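# Close and lock the mailer box lid

## Task

Shut the mailer box's lid so that all flaps sit inside the walls and the front flap's locking tabs catch beneath the front wall's ledge. The box must stay near its starting spot, unrotated, with no other object on the table in contact with it. The closure must hold on its own once the robot lets go.

## Robot and tools

Robot: one arm with six joints (waist, shoulder, elbow, wrist pitch, wrist yaw, wrist roll) and a two-finger parallel gripper. The fingers extend along the gripper's +x axis and close along its y axis. The reported hand position is the point midway between the finger pads, about 3 to 4 cm short of the fingertips. Joint ranges in rad: waist -3.054 to 3.054, shoulder 0.000 to 3.142, elbow 0.000 to 2.356, wrist pitch -1.571 to 1.571, wrist yaw -1.571 to 1.571, wrist roll -3.142 to 3.142.

Frame: every pose uses the scene frame. Its origin lies on the table surface straight under the arm's base; +z is up, and +y is to the left for someone facing along +x. The base itself may be slightly tilted against the table, and at long reach the printed hand position can be somewhat off.

A row (used by both motion tools) is 8 numbers: x, y, z, qw, qx, qy, qz, opening. x, y, z is an absolute hand position in metres; qw, qx, qy, qz is an absolute hand orientation quaternion with w first. Opening runs from -1 to 1: +1 is fully open (0.088 m), empty fingers touch near -0.80, and anything lower adds nothing. Going from open to shut needs at least about 0.5 s. To grip something, command roughly 0.07 below the grip_measured value; a smaller gap gives a gentler hold. Parts thinner than about 3 mm get proportionally less force. Held parts may occasionally be pulled briefly by an outside force.

execute_actions(actions): a list of actions run in sequence. Each action is a list of 1 to 15 rows, one row per control step of 1/30 s; if fewer than 15 rows are given, the final row is repeated to fill the action. An empty list moves nothing and just returns state and images. Any action whose target lies more than 0.6 m from the hand's position at that action's start, measured along any gripper axis, is rejected; if the first action fails this or any action is malformed, nothing runs. At each step the commanded pose is limited to 70 mm and 16 degrees away from the measured pose, so distant targets need several actions, and after an action the arm goes at most to the last limited pose. Repeat the desired quaternion in every row rather than copying a possibly drifted reported one.

move(target, speed, blocking): target is one row as above (absolute pose plus opening). The hand follows a straight path toward it lasting 0.5 to 10 s (longer paths get cut off early). speed is the path's peak in m/s, 0.002 to 0.5, default 0.25; rotation is capped at twice that in rad/s. The opening is applied at the start. The path ignores obstacles; the hand lags and may overshoot the speed, especially with the arm stretched. Faster contact and aiming further beyond a surface both mean harder hits. With blocking=false the result comes back after 0.5 s while the arm continues; other motion commands are refused until a result shows it finished, so use wait or stop. The result adds a move: line with the ending (done, off_target, moving, held, fault...) and the limits that applied (paced: pose clipped; held: some steps blocked, after which the arm may speed up a lot), plus distance from target.

wait(seconds): 0 to 10; lets time pass holding the last command, returning early if a running move finishes. stop(): brakes a running move; needs room to slow down, the fingers continue. zoom_image(camera, region): camera is cam_head_left, cam_head_right, cam_high, cam_low or cam_wrist; region is [x0, y0, x1, y1] pixels in that camera's last image (672x504, origin top-left), at most 504 by 504. show_instructions(): shows the reference pages. finished_scene(scene): pass the current scene's integer number to end it irreversibly; the result reports success.

Results: the state line gives hand position, quaternion and velocities. Joint positions and velocities list the six joints, then the finger-pad gap in m. grip_measured is the opening on the command scale (can be about 1 mm off, and reads narrower by up to 0.061 when squeezing hard). grip_effort_n is motor effort in N, negative closing, positive opening, saturating near 83 N and not returning to zero at rest. Hand target is the pose the controller is currently chasing. A pose unreachable line means the clearance check (which treats the base mount as part of the arm) altered or blocked the command. HELD marks control steps that were held back. External joint torques estimate outside loads per joint (including friction and held weight), with extra lines for earlier actions.

Avoid: contact torques reaching the joint load limits (waist 17, shoulder 21.1, elbow 21, wrist pitch 5.55, wrist yaw 5.53, wrist roll 5.19 N m) cause a TORQUE FAULT that freezes the arm 10 s and skips the rest of the call. Long holding under load heats motors (MOTOR HOT from 50 °C, OVER-TEMPERATURE FAULT at 95 °C, possible power loss). Joint friction can leave the hand short or tilted, so check and correct after moves. Do not knock anything off the table, drop or slam parts, or shove hard; an arm blocked by an object keeps pressing until given a new command.

Each tool is called after "Call:" by a JSON object that holds its "fn" and its "kwargs", one argument or row to a line.

Reference images:

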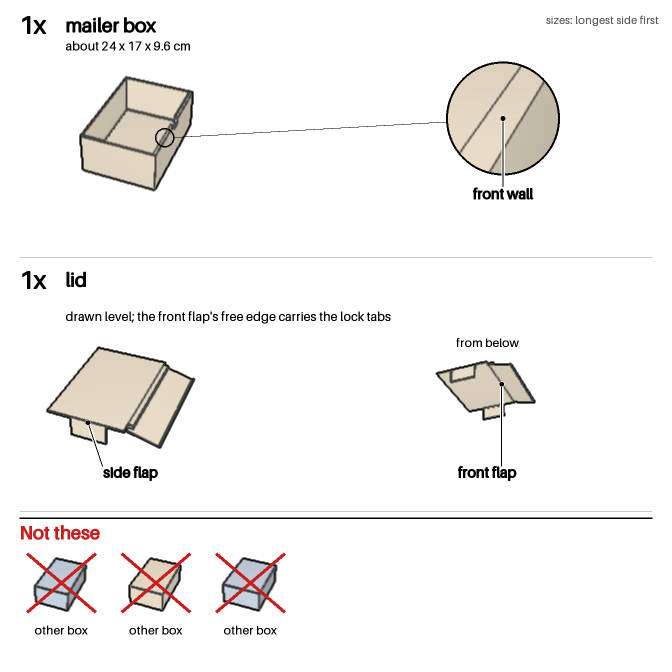

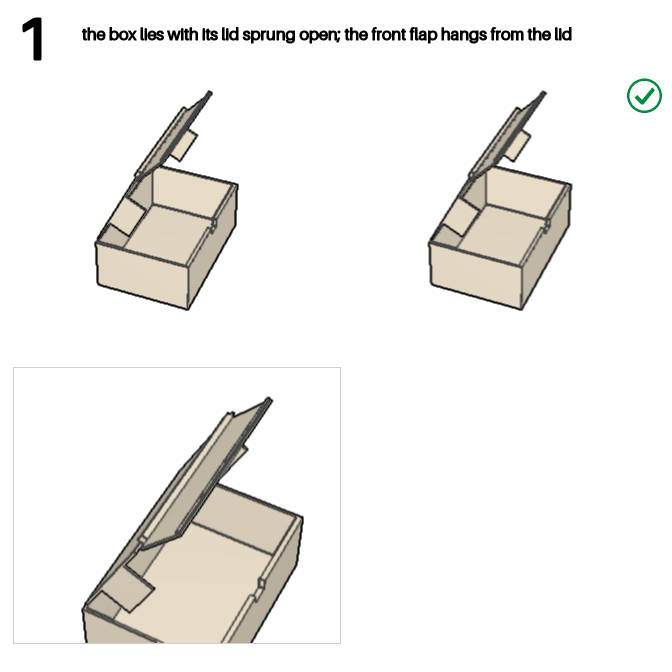

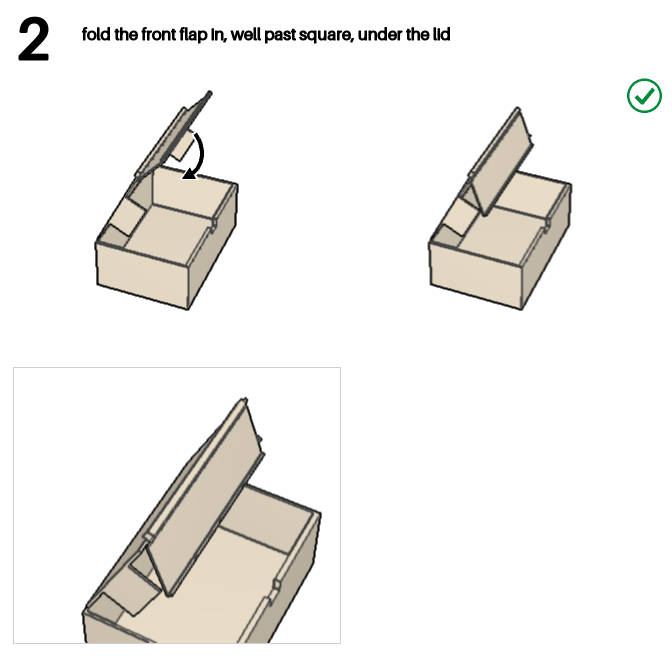

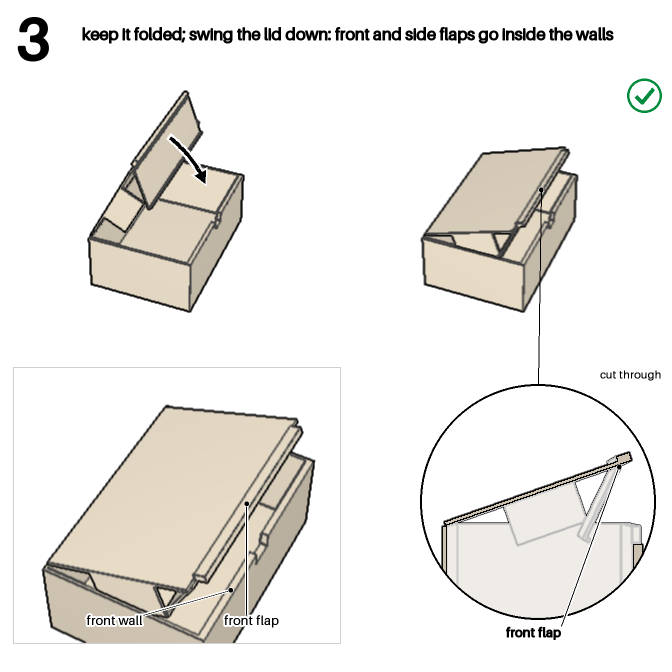

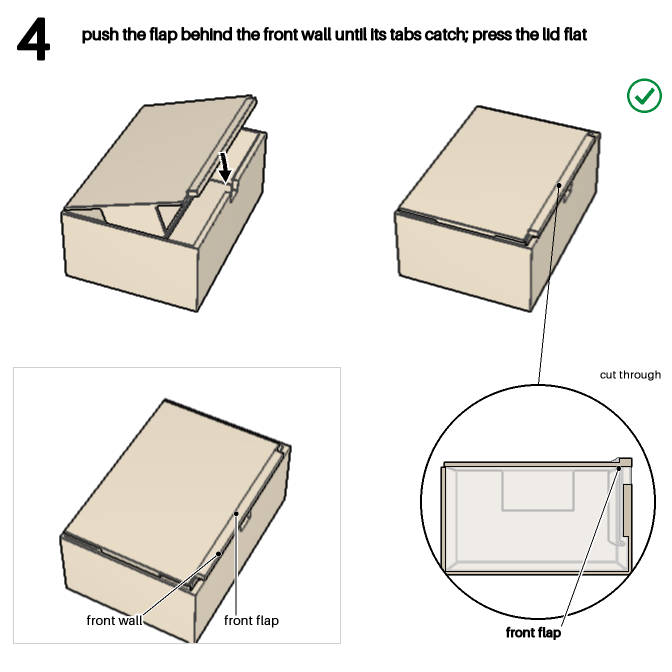

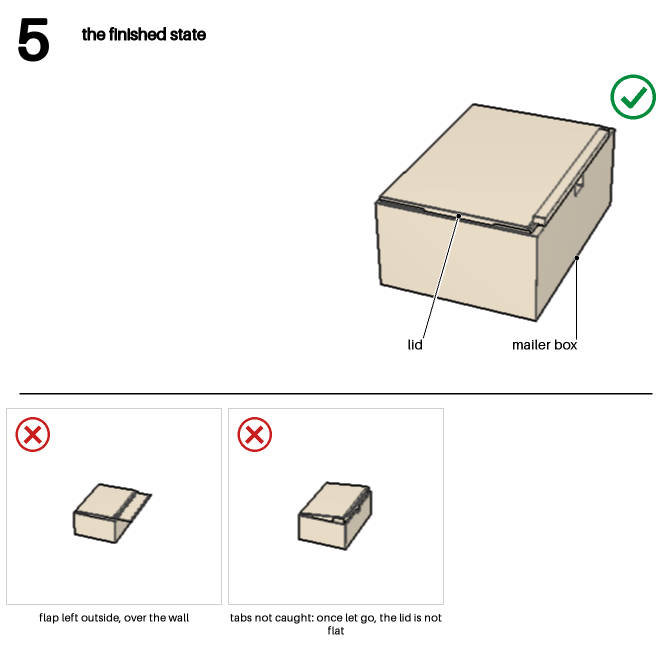

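## Session

Call:
{"fn": "execute_actions", "kwargs": {
  "actions": []
}}

Scene clock: 0.00 s.
end_effector_position=(+0.4053, -0.1897, +0.2418) grip_measured=+0.133 grip_effort_n=n/a end_effector_quat_wxyz=(+0.899, +0.413, +0.142, +0.008) end_effector_velocity=(-0.000, -0.001, +0.001) end_effector_angular_velocity=(+0.007, -0.007, -0.004)
Joint positions: [-0.024  0.824  0.667  0.25  -0.011 -0.022  0.046]
Joint velocities: [-0.002 -0.002 -0.002  0.007 -0.007  0.007 -0.   ]
Joint torques (N m, as the arm reports them, + toward a larger angle): no reading
External joint torques (N m, as the arm's controller estimates them; a push from outside toward a larger angle lowers the number): no reading
Motor temperatures (°C, as the motors report them): [26 25 27 26 24 26]
Heat: hottest elbow 27 °C (+0.0 °C/min).
Hand target: +0.405, -0.190, +0.242; +0.899, +0.413, +0.142, +0.008

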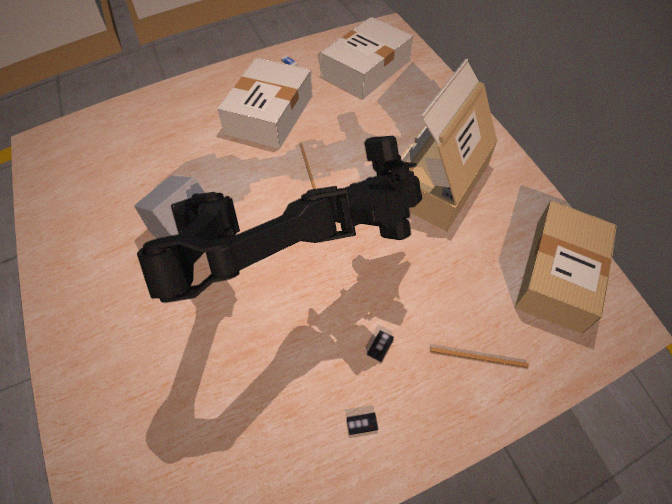

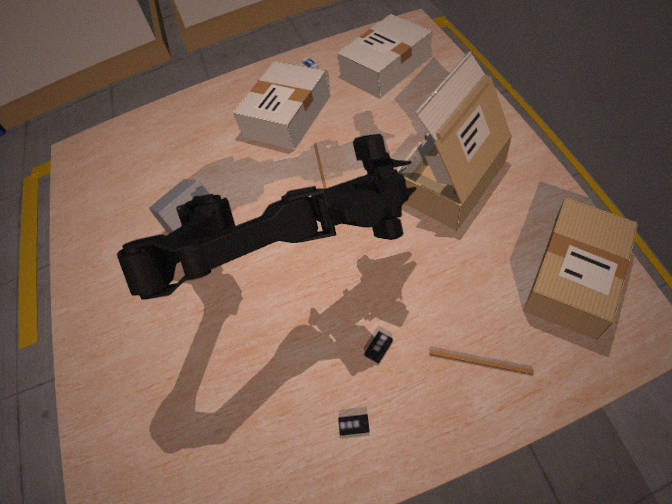

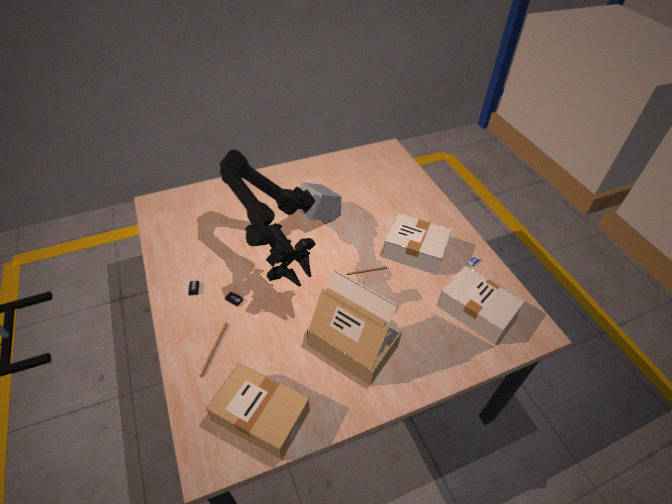

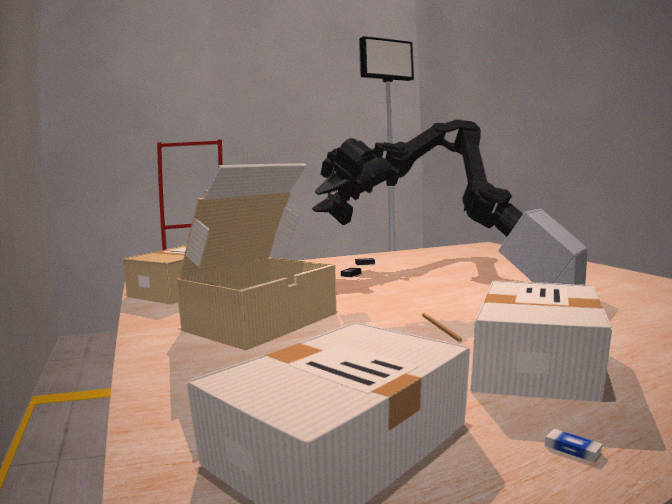

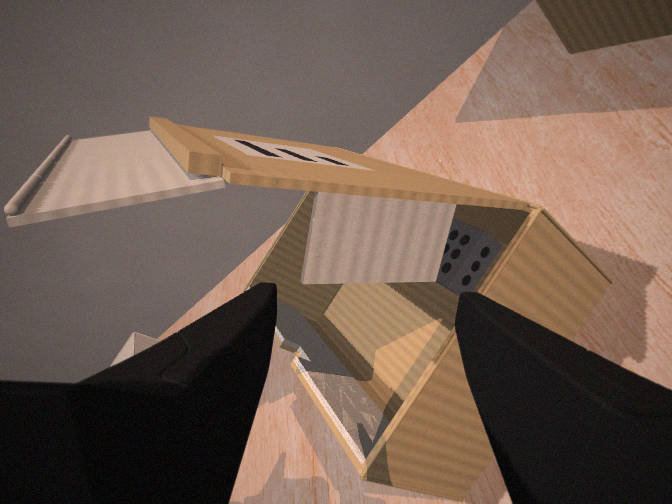

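Call:
{"fn": "move", "kwargs": {
  "target": [0.33,-0.27,0.22,0.959,0,0,0.284,1]
}}

Call:
{"fn": "move", "kwargs": {
  "target": [0.288,-0.205,0.22,0.959,0,0,0.284,1]
}}

Scene clock: 17.57 s.
end_effector_position=(+0.3292, -0.2686, +0.2241) grip_measured=+0.996 grip_effort_n=17.4 end_effector_quat_wxyz=(+0.960, -0.000, -0.005, +0.280) end_effector_velocity=(+0.000, -0.002, +0.002) end_effector_angular_velocity=(-0.011, -0.015, +0.025)
Joint positions: [-0.995  1.014  1.138 -0.797 -1.409 -1.623  0.088]
Joint velocities: [-0.002  0.051  0.081 -0.198 -0.007 -0.183 -0.   ]
Joint torques (N m, as the arm reports them, + toward a larger angle): [ 0.77 -5.34  6.29 -0.04 -0.58 -0.13]
External joint torques (N m, as the arm's controller estimates them; a push from outside toward a larger angle lowers the number): [-0.24  2.27  1.59 -0.1   0.14 -0.13]
Motor temperatures (°C, as the motors report them): [27 26 28 26 25 26]
Heat: hottest elbow 28 °C (+3.4 °C/min).
Hand target: +0.330, -0.270, +0.221; +0.960, +0.001, -0.001, +0.282
Off the commanded pose: 0.004 m, 1 deg.
move: done

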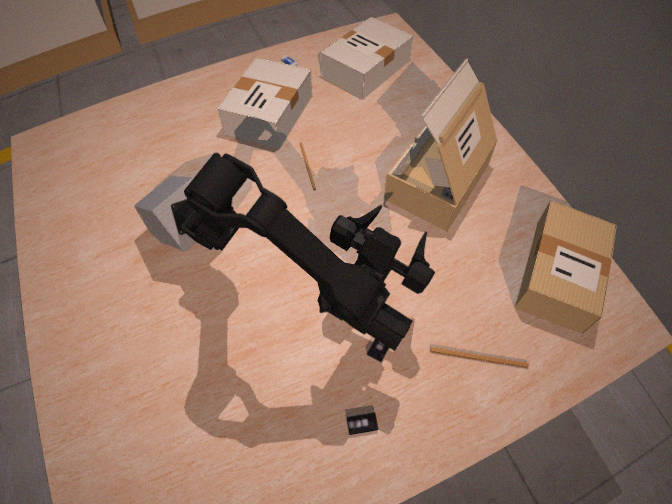

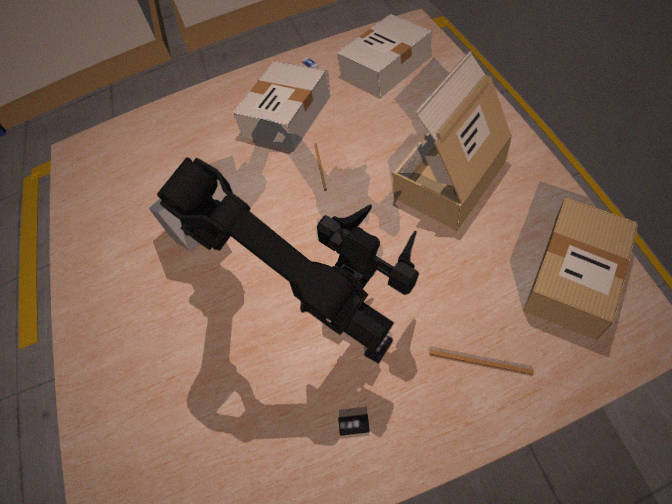

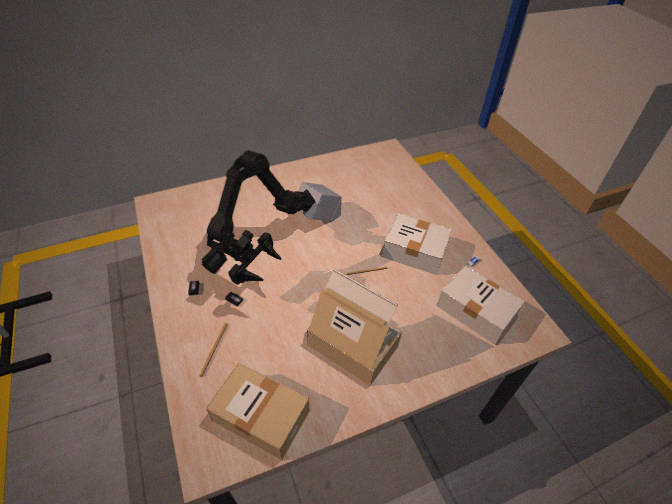

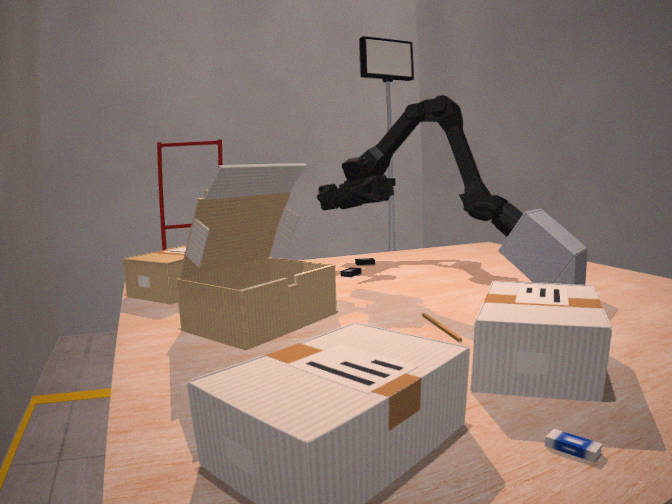

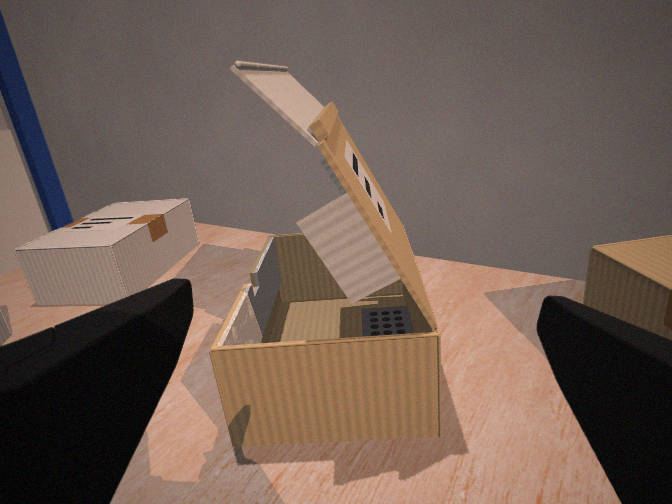

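Scene clock: 18.57 s.
end_effector_position=(+0.2897, -0.2065, +0.2195) grip_measured=+0.996 grip_effort_n=17.4 end_effector_quat_wxyz=(+0.958, +0.001, +0.001, +0.285) end_effector_velocity=(-0.003, +0.001, +0.002) end_effector_angular_velocity=(-0.005, -0.017, -0.009)
Joint positions: [-1.003  0.809  0.841 -0.798 -1.403 -1.709  0.088]
Joint velocities: [-0.012 -0.012 -0.012 -0.007 -0.022 -0.022 -0.   ]
Joint torques (N m, as the arm reports them, + toward a larger angle): [ 0.44 -5.75  4.07  0.06 -0.89 -0.11]
External joint torques (N m, as the arm's controller estimates them; a push from outside toward a larger angle lowers the number): [-0.36 -0.1  -0.19  0.12 -0.2  -0.11]
Motor temperatures (°C, as the motors report them): [27 26 28 26 25 26]
Heat: hottest elbow 28 °C (+3.2 °C/min).
Hand target: +0.288, -0.205, +0.220; +0.959, -0.000, -0.000, +0.284
Off the commanded pose: 0.002 m, 0 deg.
move: done

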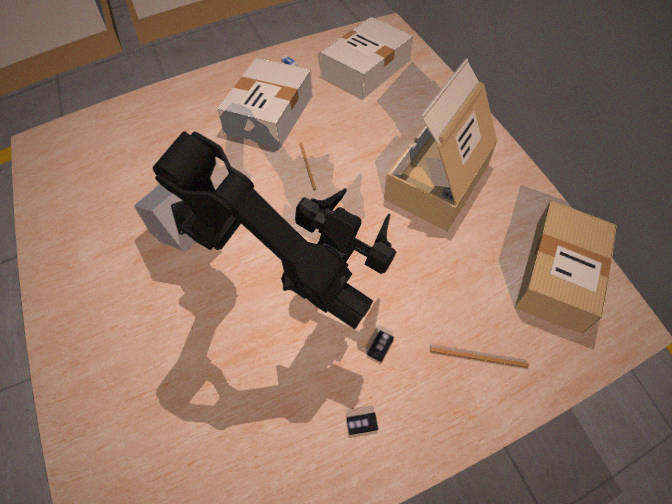

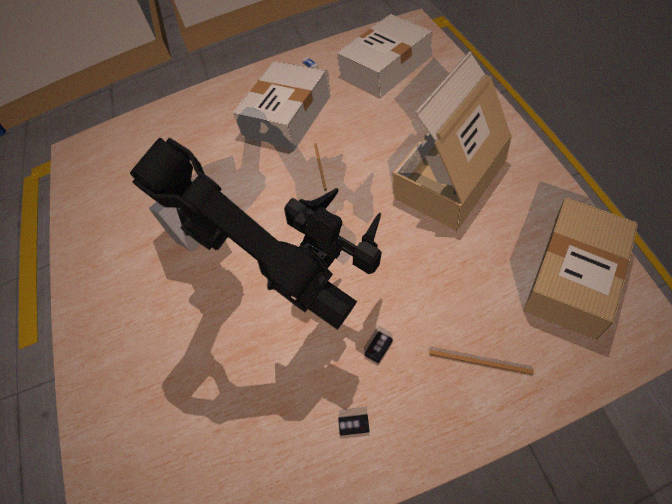

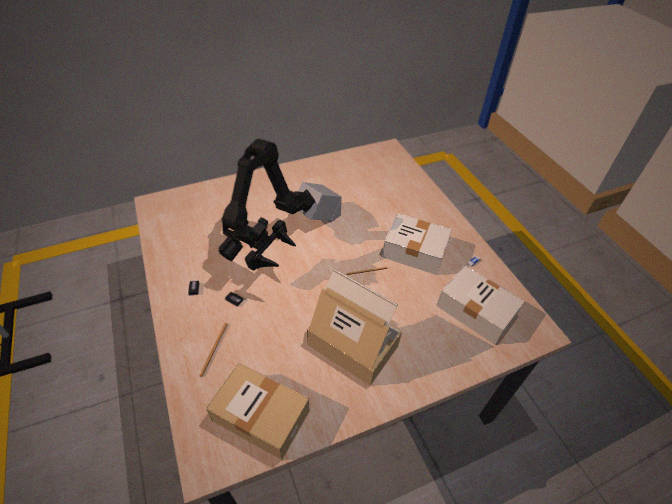

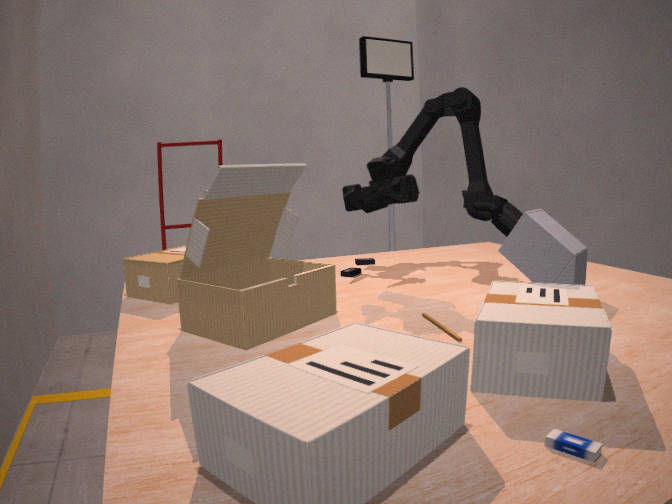

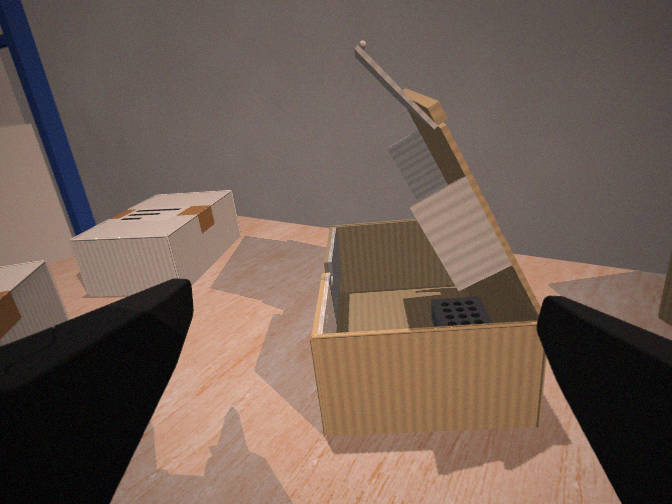

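Call:
{"fn": "move", "kwargs": {
  "target": [0.43,-0.19,0.33,0.966,0,0,0.259,1]
}}

Call:
{"fn": "move", "kwargs": {
  "target": [0.514,-0.141,0.32,0.966,0,0,0.259,1],
  "speed": 0.12
}}

Call:
{"fn": "move", "kwargs": {
  "target": [0.514,-0.141,0.25,0.966,0,0,0.259,1],
  "speed": 0.05
}}

Scene clock: 39.93 s.
end_effector_position=(+0.4275, -0.1894, +0.3293) grip_measured=+0.996 grip_effort_n=17.4 end_effector_quat_wxyz=(+0.965, -0.002, -0.001, +0.262) end_effector_velocity=(-0.001, +0.008, -0.004) end_effector_angular_velocity=(-0.006, +0.026, +0.030)
Joint positions: [ 0.013  0.949  1.093 -0.225 -0.406 -0.992  0.088]
Joint velocities: [ 0.017  0.007  0.002 -0.037  0.022 -0.007  0.   ]
Joint torques (N m, as the arm reports them, + toward a larger angle): [ 2.62 -2.37  6.29  1.18 -0.47  0.17]
External joint torques (N m, as the arm's controller estimates them; a push from outside toward a larger angle lowers the number): [0.21 1.18 1.96 0.26 0.14 0.17]
Motor temperatures (°C, as the motors report them): [27 29 28 26 25 26]
Heat: hottest shoulder 29 °C (+3.0 °C/min).
Hand target: +0.430, -0.190, +0.329; +0.966, -0.001, +0.000, +0.260
Off the commanded pose: 0.003 m, 0 deg.
move: done

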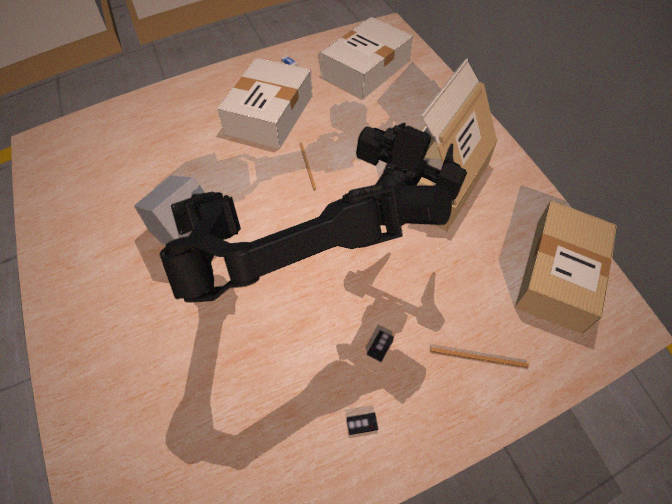

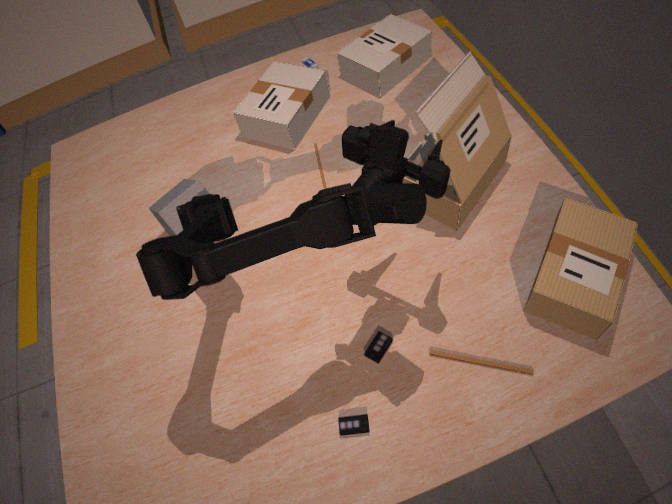

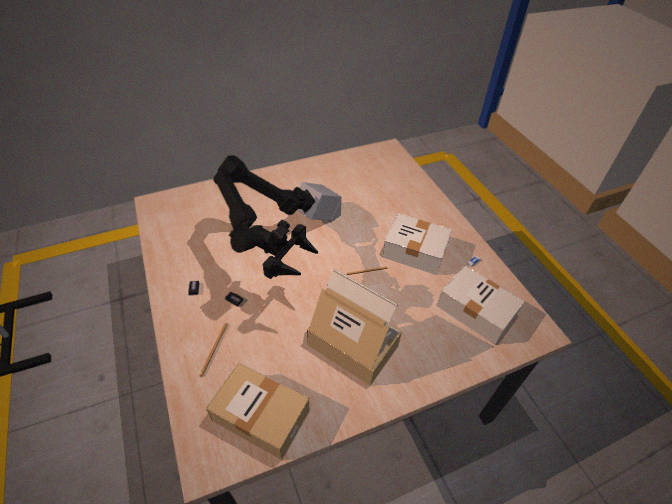

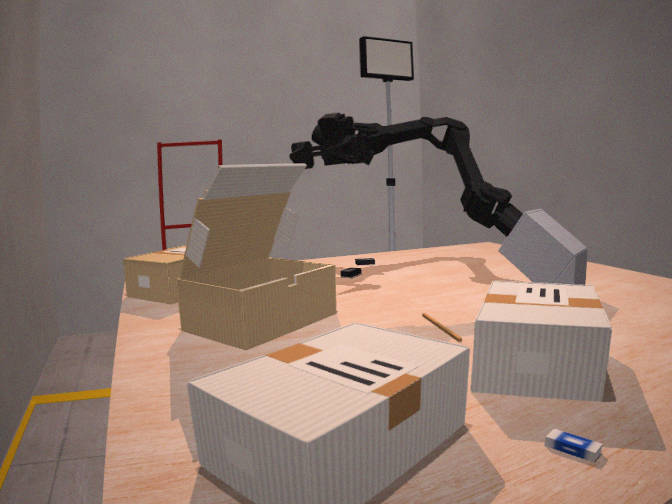

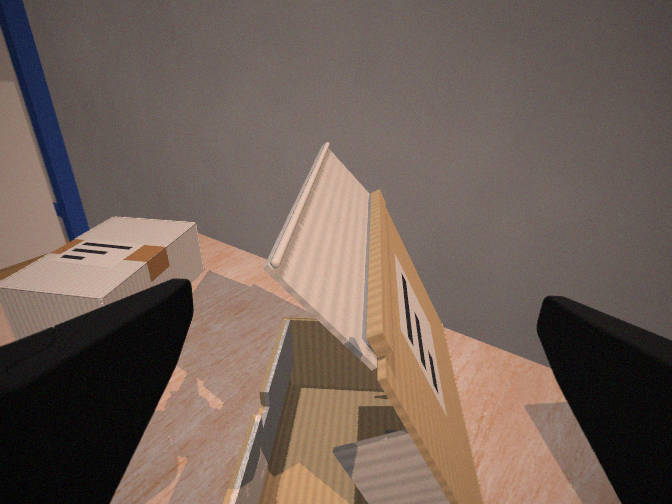

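Scene clock: 41.33 s.
end_effector_position=(+0.5114, -0.1419, +0.3206) grip_measured=+0.996 grip_effort_n=17.4 end_effector_quat_wxyz=(+0.966, -0.001, -0.002, +0.260) end_effector_velocity=(+0.000, +0.003, -0.002) end_effector_angular_velocity=(-0.004, +0.000, +0.012)
Joint positions: [ 0.131  1.28   1.216 -0.009 -0.288 -0.981  0.088]
Joint velocities: [-0.002  0.007  0.002 -0.007 -0.007 -0.007  0.   ]
Joint torques (N m, as the arm reports them, + toward a larger angle): [ 5.   -2.96  6.06  1.18 -0.47  0.14]
External joint torques (N m, as the arm's controller estimates them; a push from outside toward a larger angle lowers the number): [0.43 1.48 1.75 0.18 0.15 0.13]
Motor temperatures (°C, as the motors report them): [27 29 29 26 25 26]
Heat: hottest shoulder 29 °C (+2.9 °C/min).
Hand target: +0.514, -0.141, +0.320; +0.966, -0.000, -0.000, +0.259
Off the commanded pose: 0.003 m, 0 deg.
move: done

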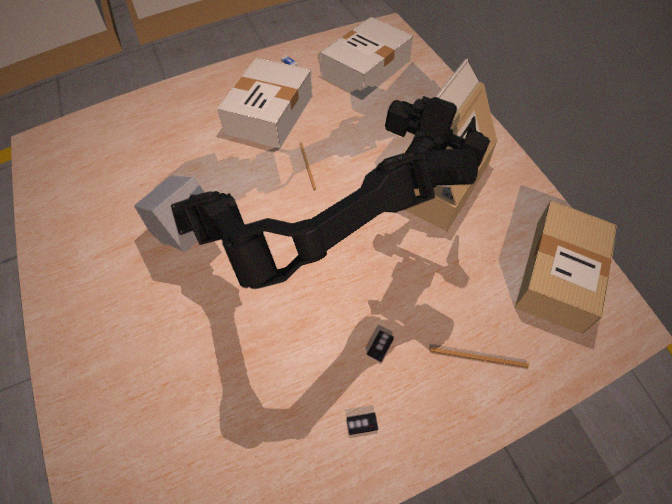

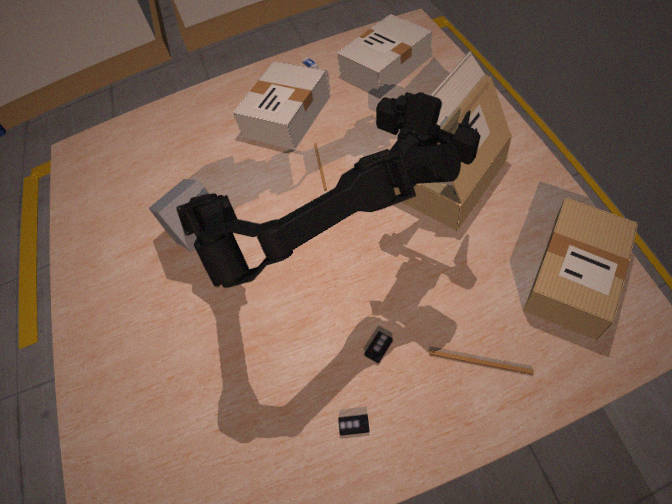

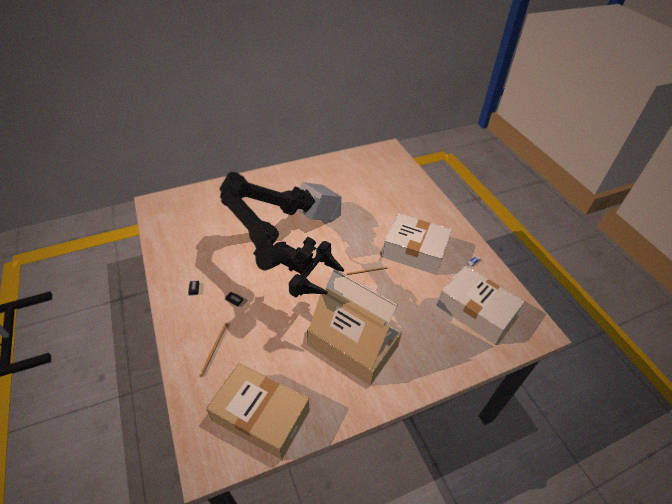

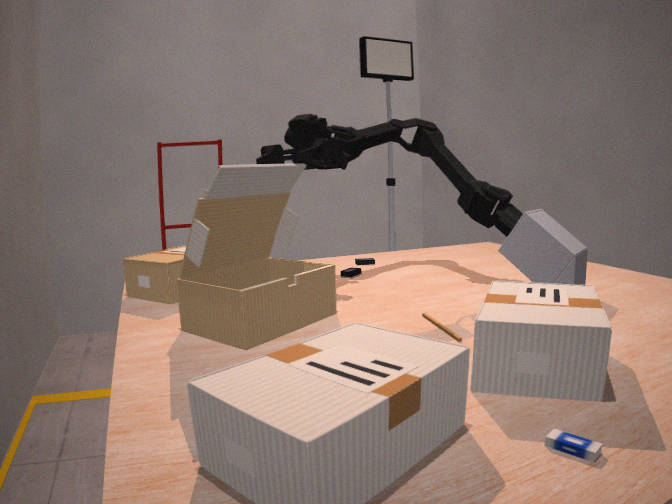

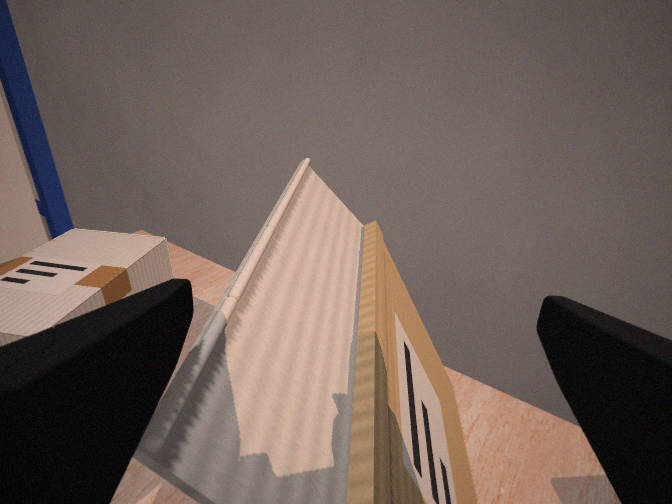

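Scene clock: 43.10 s.
end_effector_position=(+0.5142, -0.1462, +0.2560) grip_measured=+0.996 grip_effort_n=17.4 end_effector_quat_wxyz=(+0.967, -0.000, -0.003, +0.253) end_effector_velocity=(-0.001, -0.002, -0.001) end_effector_angular_velocity=(+0.007, +0.005, +0.002)
Joint positions: [-0.061  1.338  1.116  0.158 -0.475 -0.988  0.088]
Joint velocities: [-0.007 -0.002  0.002 -0.007 -0.007  0.007 -0.   ]
Joint torques (N m, as the arm reports them, + toward a larger angle): [ 4.62 -3.95  4.14  1.16 -0.83 -0.13]
External joint torques (N m, as the arm's controller estimates them; a push from outside toward a larger angle lowers the number): [-0.06  1.78 -0.07  0.19 -0.21 -0.14]
Motor temperatures (°C, as the motors report them): [27 29 29 26 25 26]
Heat: hottest shoulder 29 °C (+2.8 °C/min).
Hand target: +0.514, -0.141, +0.250; +0.966, +0.000, +0.000, +0.259
Off the commanded pose: 0.008 m, 1 deg.
move: done

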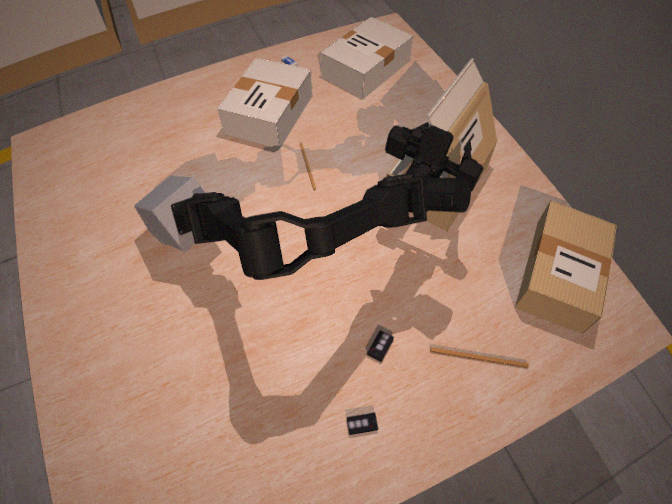

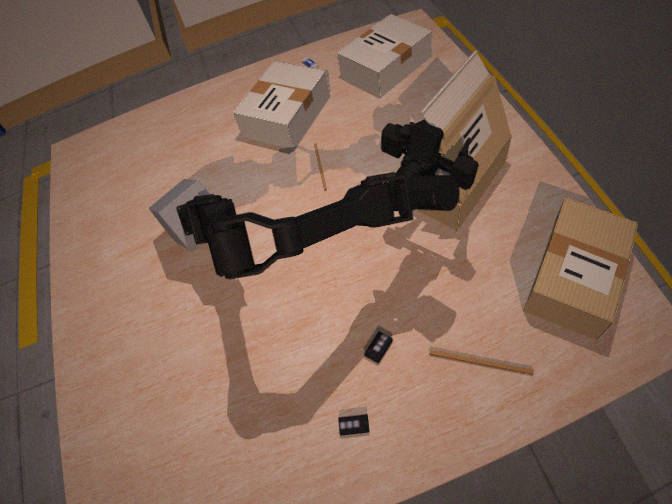

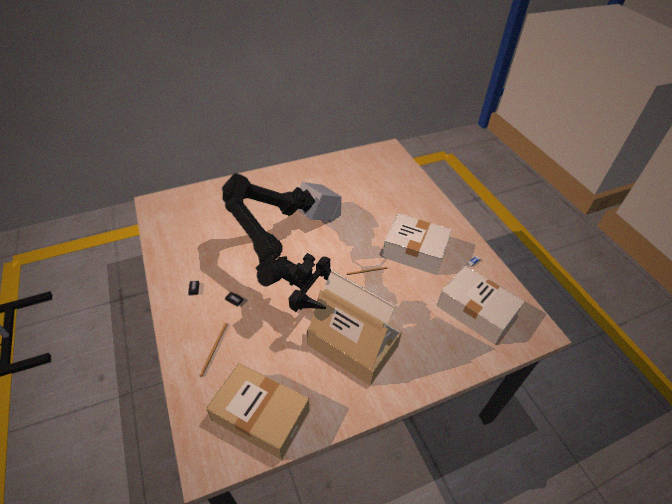

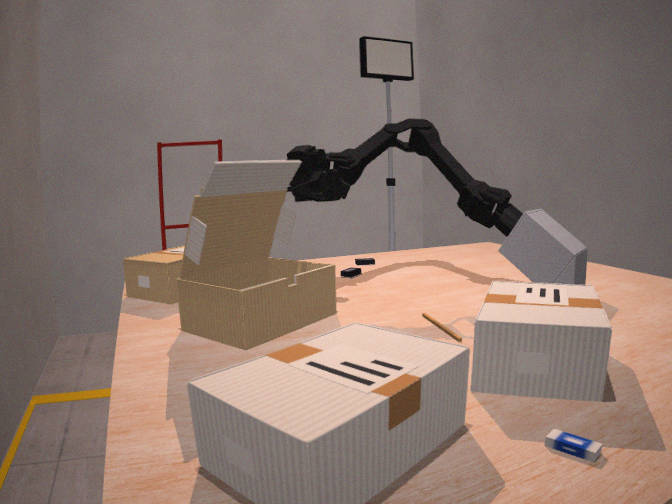

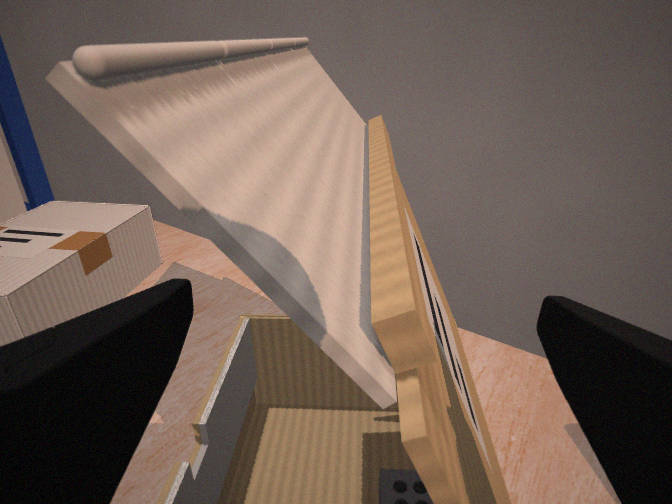

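Call:
{"fn": "execute_actions", "kwargs": {
  "actions": [
    [[0.506,-0.127,0.26,0.974,0,0,0.225,1]],
    [[0.506,-0.127,0.30,0.974,0,0,0.225,1]],
    [[0.508,-0.127,0.335,0.974,0,0,0.225,1]],
    [[0.526,-0.141,0.335,0.974,0,0,0.225,0.1]],
    [[0.526,-0.141,0.31,0.974,0,0,0.225,0.1]],
    [[0.526,-0.139,0.29,0.974,0,0,0.225,0.1]],
    [[0.526,-0.139,0.275,0.974,0,0,0.225,0.2]],
    [[0.526,-0.139,0.26,0.974,0,0,0.225,0.3]]
  ]
}}

Scene clock: 52.37 s.
end_effector_position=(+0.5255, -0.1424, +0.2688) grip_measured=+0.295 grip_effort_n=16.5 end_effector_quat_wxyz=(+0.975, -0.000, -0.009, +0.223) end_effector_velocity=(+0.000, +0.002, -0.002) end_effector_angular_velocity=(-0.001, -0.012, +0.010)
Joint positions: [-0.     1.358  1.113  0.245 -0.387 -0.963  0.053]
Joint velocities: [-0.007  0.007 -0.002  0.007 -0.022 -0.007  0.001]
Joint torques (N m, as the arm reports them, + toward a larger angle): [ 4.19 -3.51  4.12  1.27 -0.61  0.02]
External joint torques (N m, as the arm's controller estimates them; a push from outside toward a larger angle lowers the number): [-0.72  1.85  0.01  0.27  0.    0.01]
External joint torques at the end of the 4th action: [ 0.    1.3   1.68 -0.16 -0.2   0.12]
External joint torques at the end of the 5th action: [-0.1   1.55 -0.15  0.17 -0.16  0.08]
External joint torques at the end of the 6th action: [-0.06  1.58 -0.22  0.17 -0.17  0.04]
External joint torques at the end of the 7th action: [-0.21  1.57 -0.32  0.16 -0.17  0.05]
Motor temperatures (°C, as the motors report them): [28 29 29 27 25 26]
Heat: hottest shoulder 29 °C (+2.3 °C/min).
Hand target: +0.526, -0.139, +0.260; +0.974, +0.000, +0.000, +0.225
Off the commanded pose: 0.009 m, 1 deg.
Step readings (end_effector_position; steps 1 to 15: 1st action; 16 to 30: 2nd action; 31 to 45: 3rd action; 46 to 60: 4th action; 61 to 75: 5th action; 76 to 90: 6th action; 91 to 105: 7th action; 106 to 120: 8th action):
0: (+0.5142, -0.1462, +0.2556)
1: (+0.5145, -0.1459, +0.2555)
2: (+0.5134, -0.1431, +0.2562)
4: (+0.5103, -0.1342, +0.2582)
8: (+0.5081, -0.1255, +0.2574)
15: (+0.5079, -0.1273, +0.2601)
16: (+0.5078, -0.1276, +0.2610)
17: (+0.5068, -0.1246, +0.2651)
19: (+0.5052, -0.1202, +0.2788)
23: (+0.5057, -0.1247, +0.2950)
30: (+0.5055, -0.1242, +0.2974)
31: (+0.5058, -0.1243, +0.2980)
32: (+0.5060, -0.1225, +0.3025)
34: (+0.5062, -0.1200, +0.3158)
38: (+0.5074, -0.1253, +0.3307)
45: (+0.5072, -0.1246, +0.3328)
46: (+0.5080, -0.1251, +0.3329)
47: (+0.5109, -0.1279, +0.3335)
49: (+0.5170, -0.1348, +0.3345)
53: (+0.5218, -0.1428, +0.3376)
60: (+0.5238, -0.1415, +0.3362)
61: (+0.5238, -0.1412, +0.3358)
62: (+0.5241, -0.1429, +0.3330)
64: (+0.5252, -0.1467, +0.3249)
68: (+0.5256, -0.1460, +0.3168)
75: (+0.5257, -0.1459, +0.3155)
76: (+0.5258, -0.1458, +0.3150)
77: (+0.5256, -0.1465, +0.3125)
79: (+0.5256, -0.1471, +0.3048)
83: (+0.5257, -0.1433, +0.2960)
90: (+0.5261, -0.1438, +0.2953)
91: (+0.5260, -0.1437, +0.2950)
92: (+0.5259, -0.1443, +0.2933)
94: (+0.5259, -0.1455, +0.2875)
98: (+0.5259, -0.1437, +0.2812)
105: (+0.5260, -0.1440, +0.2808)
106: (+0.5260, -0.1438, +0.2803)
107: (+0.5260, -0.1447, +0.2786)
109: (+0.5256, -0.1443, +0.2742)
113: (+0.5253, -0.1419, +0.2695)
120: end_effector_position above

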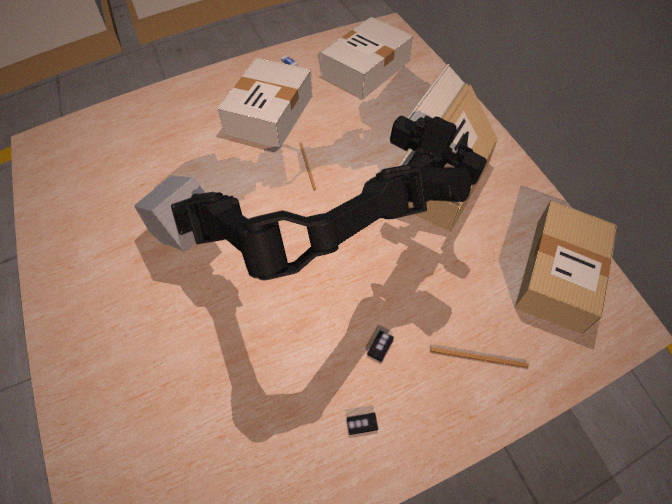

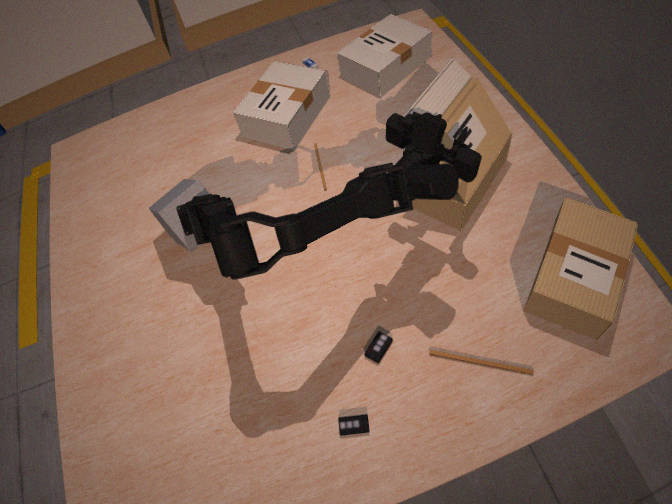

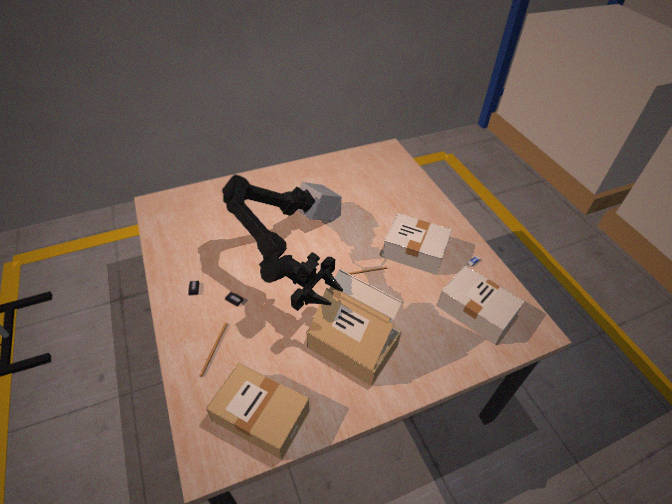

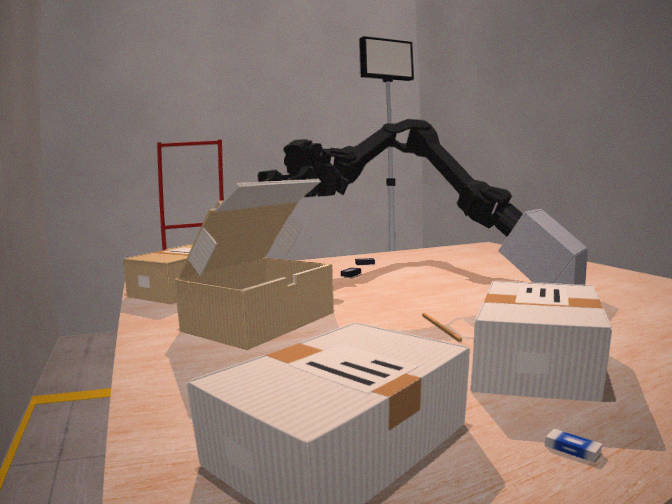

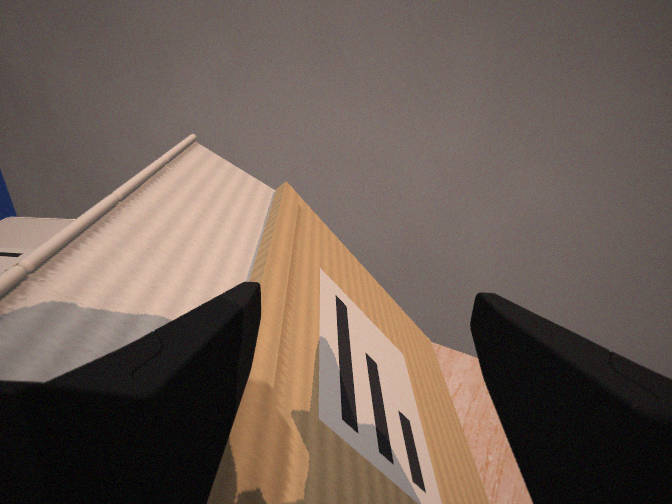

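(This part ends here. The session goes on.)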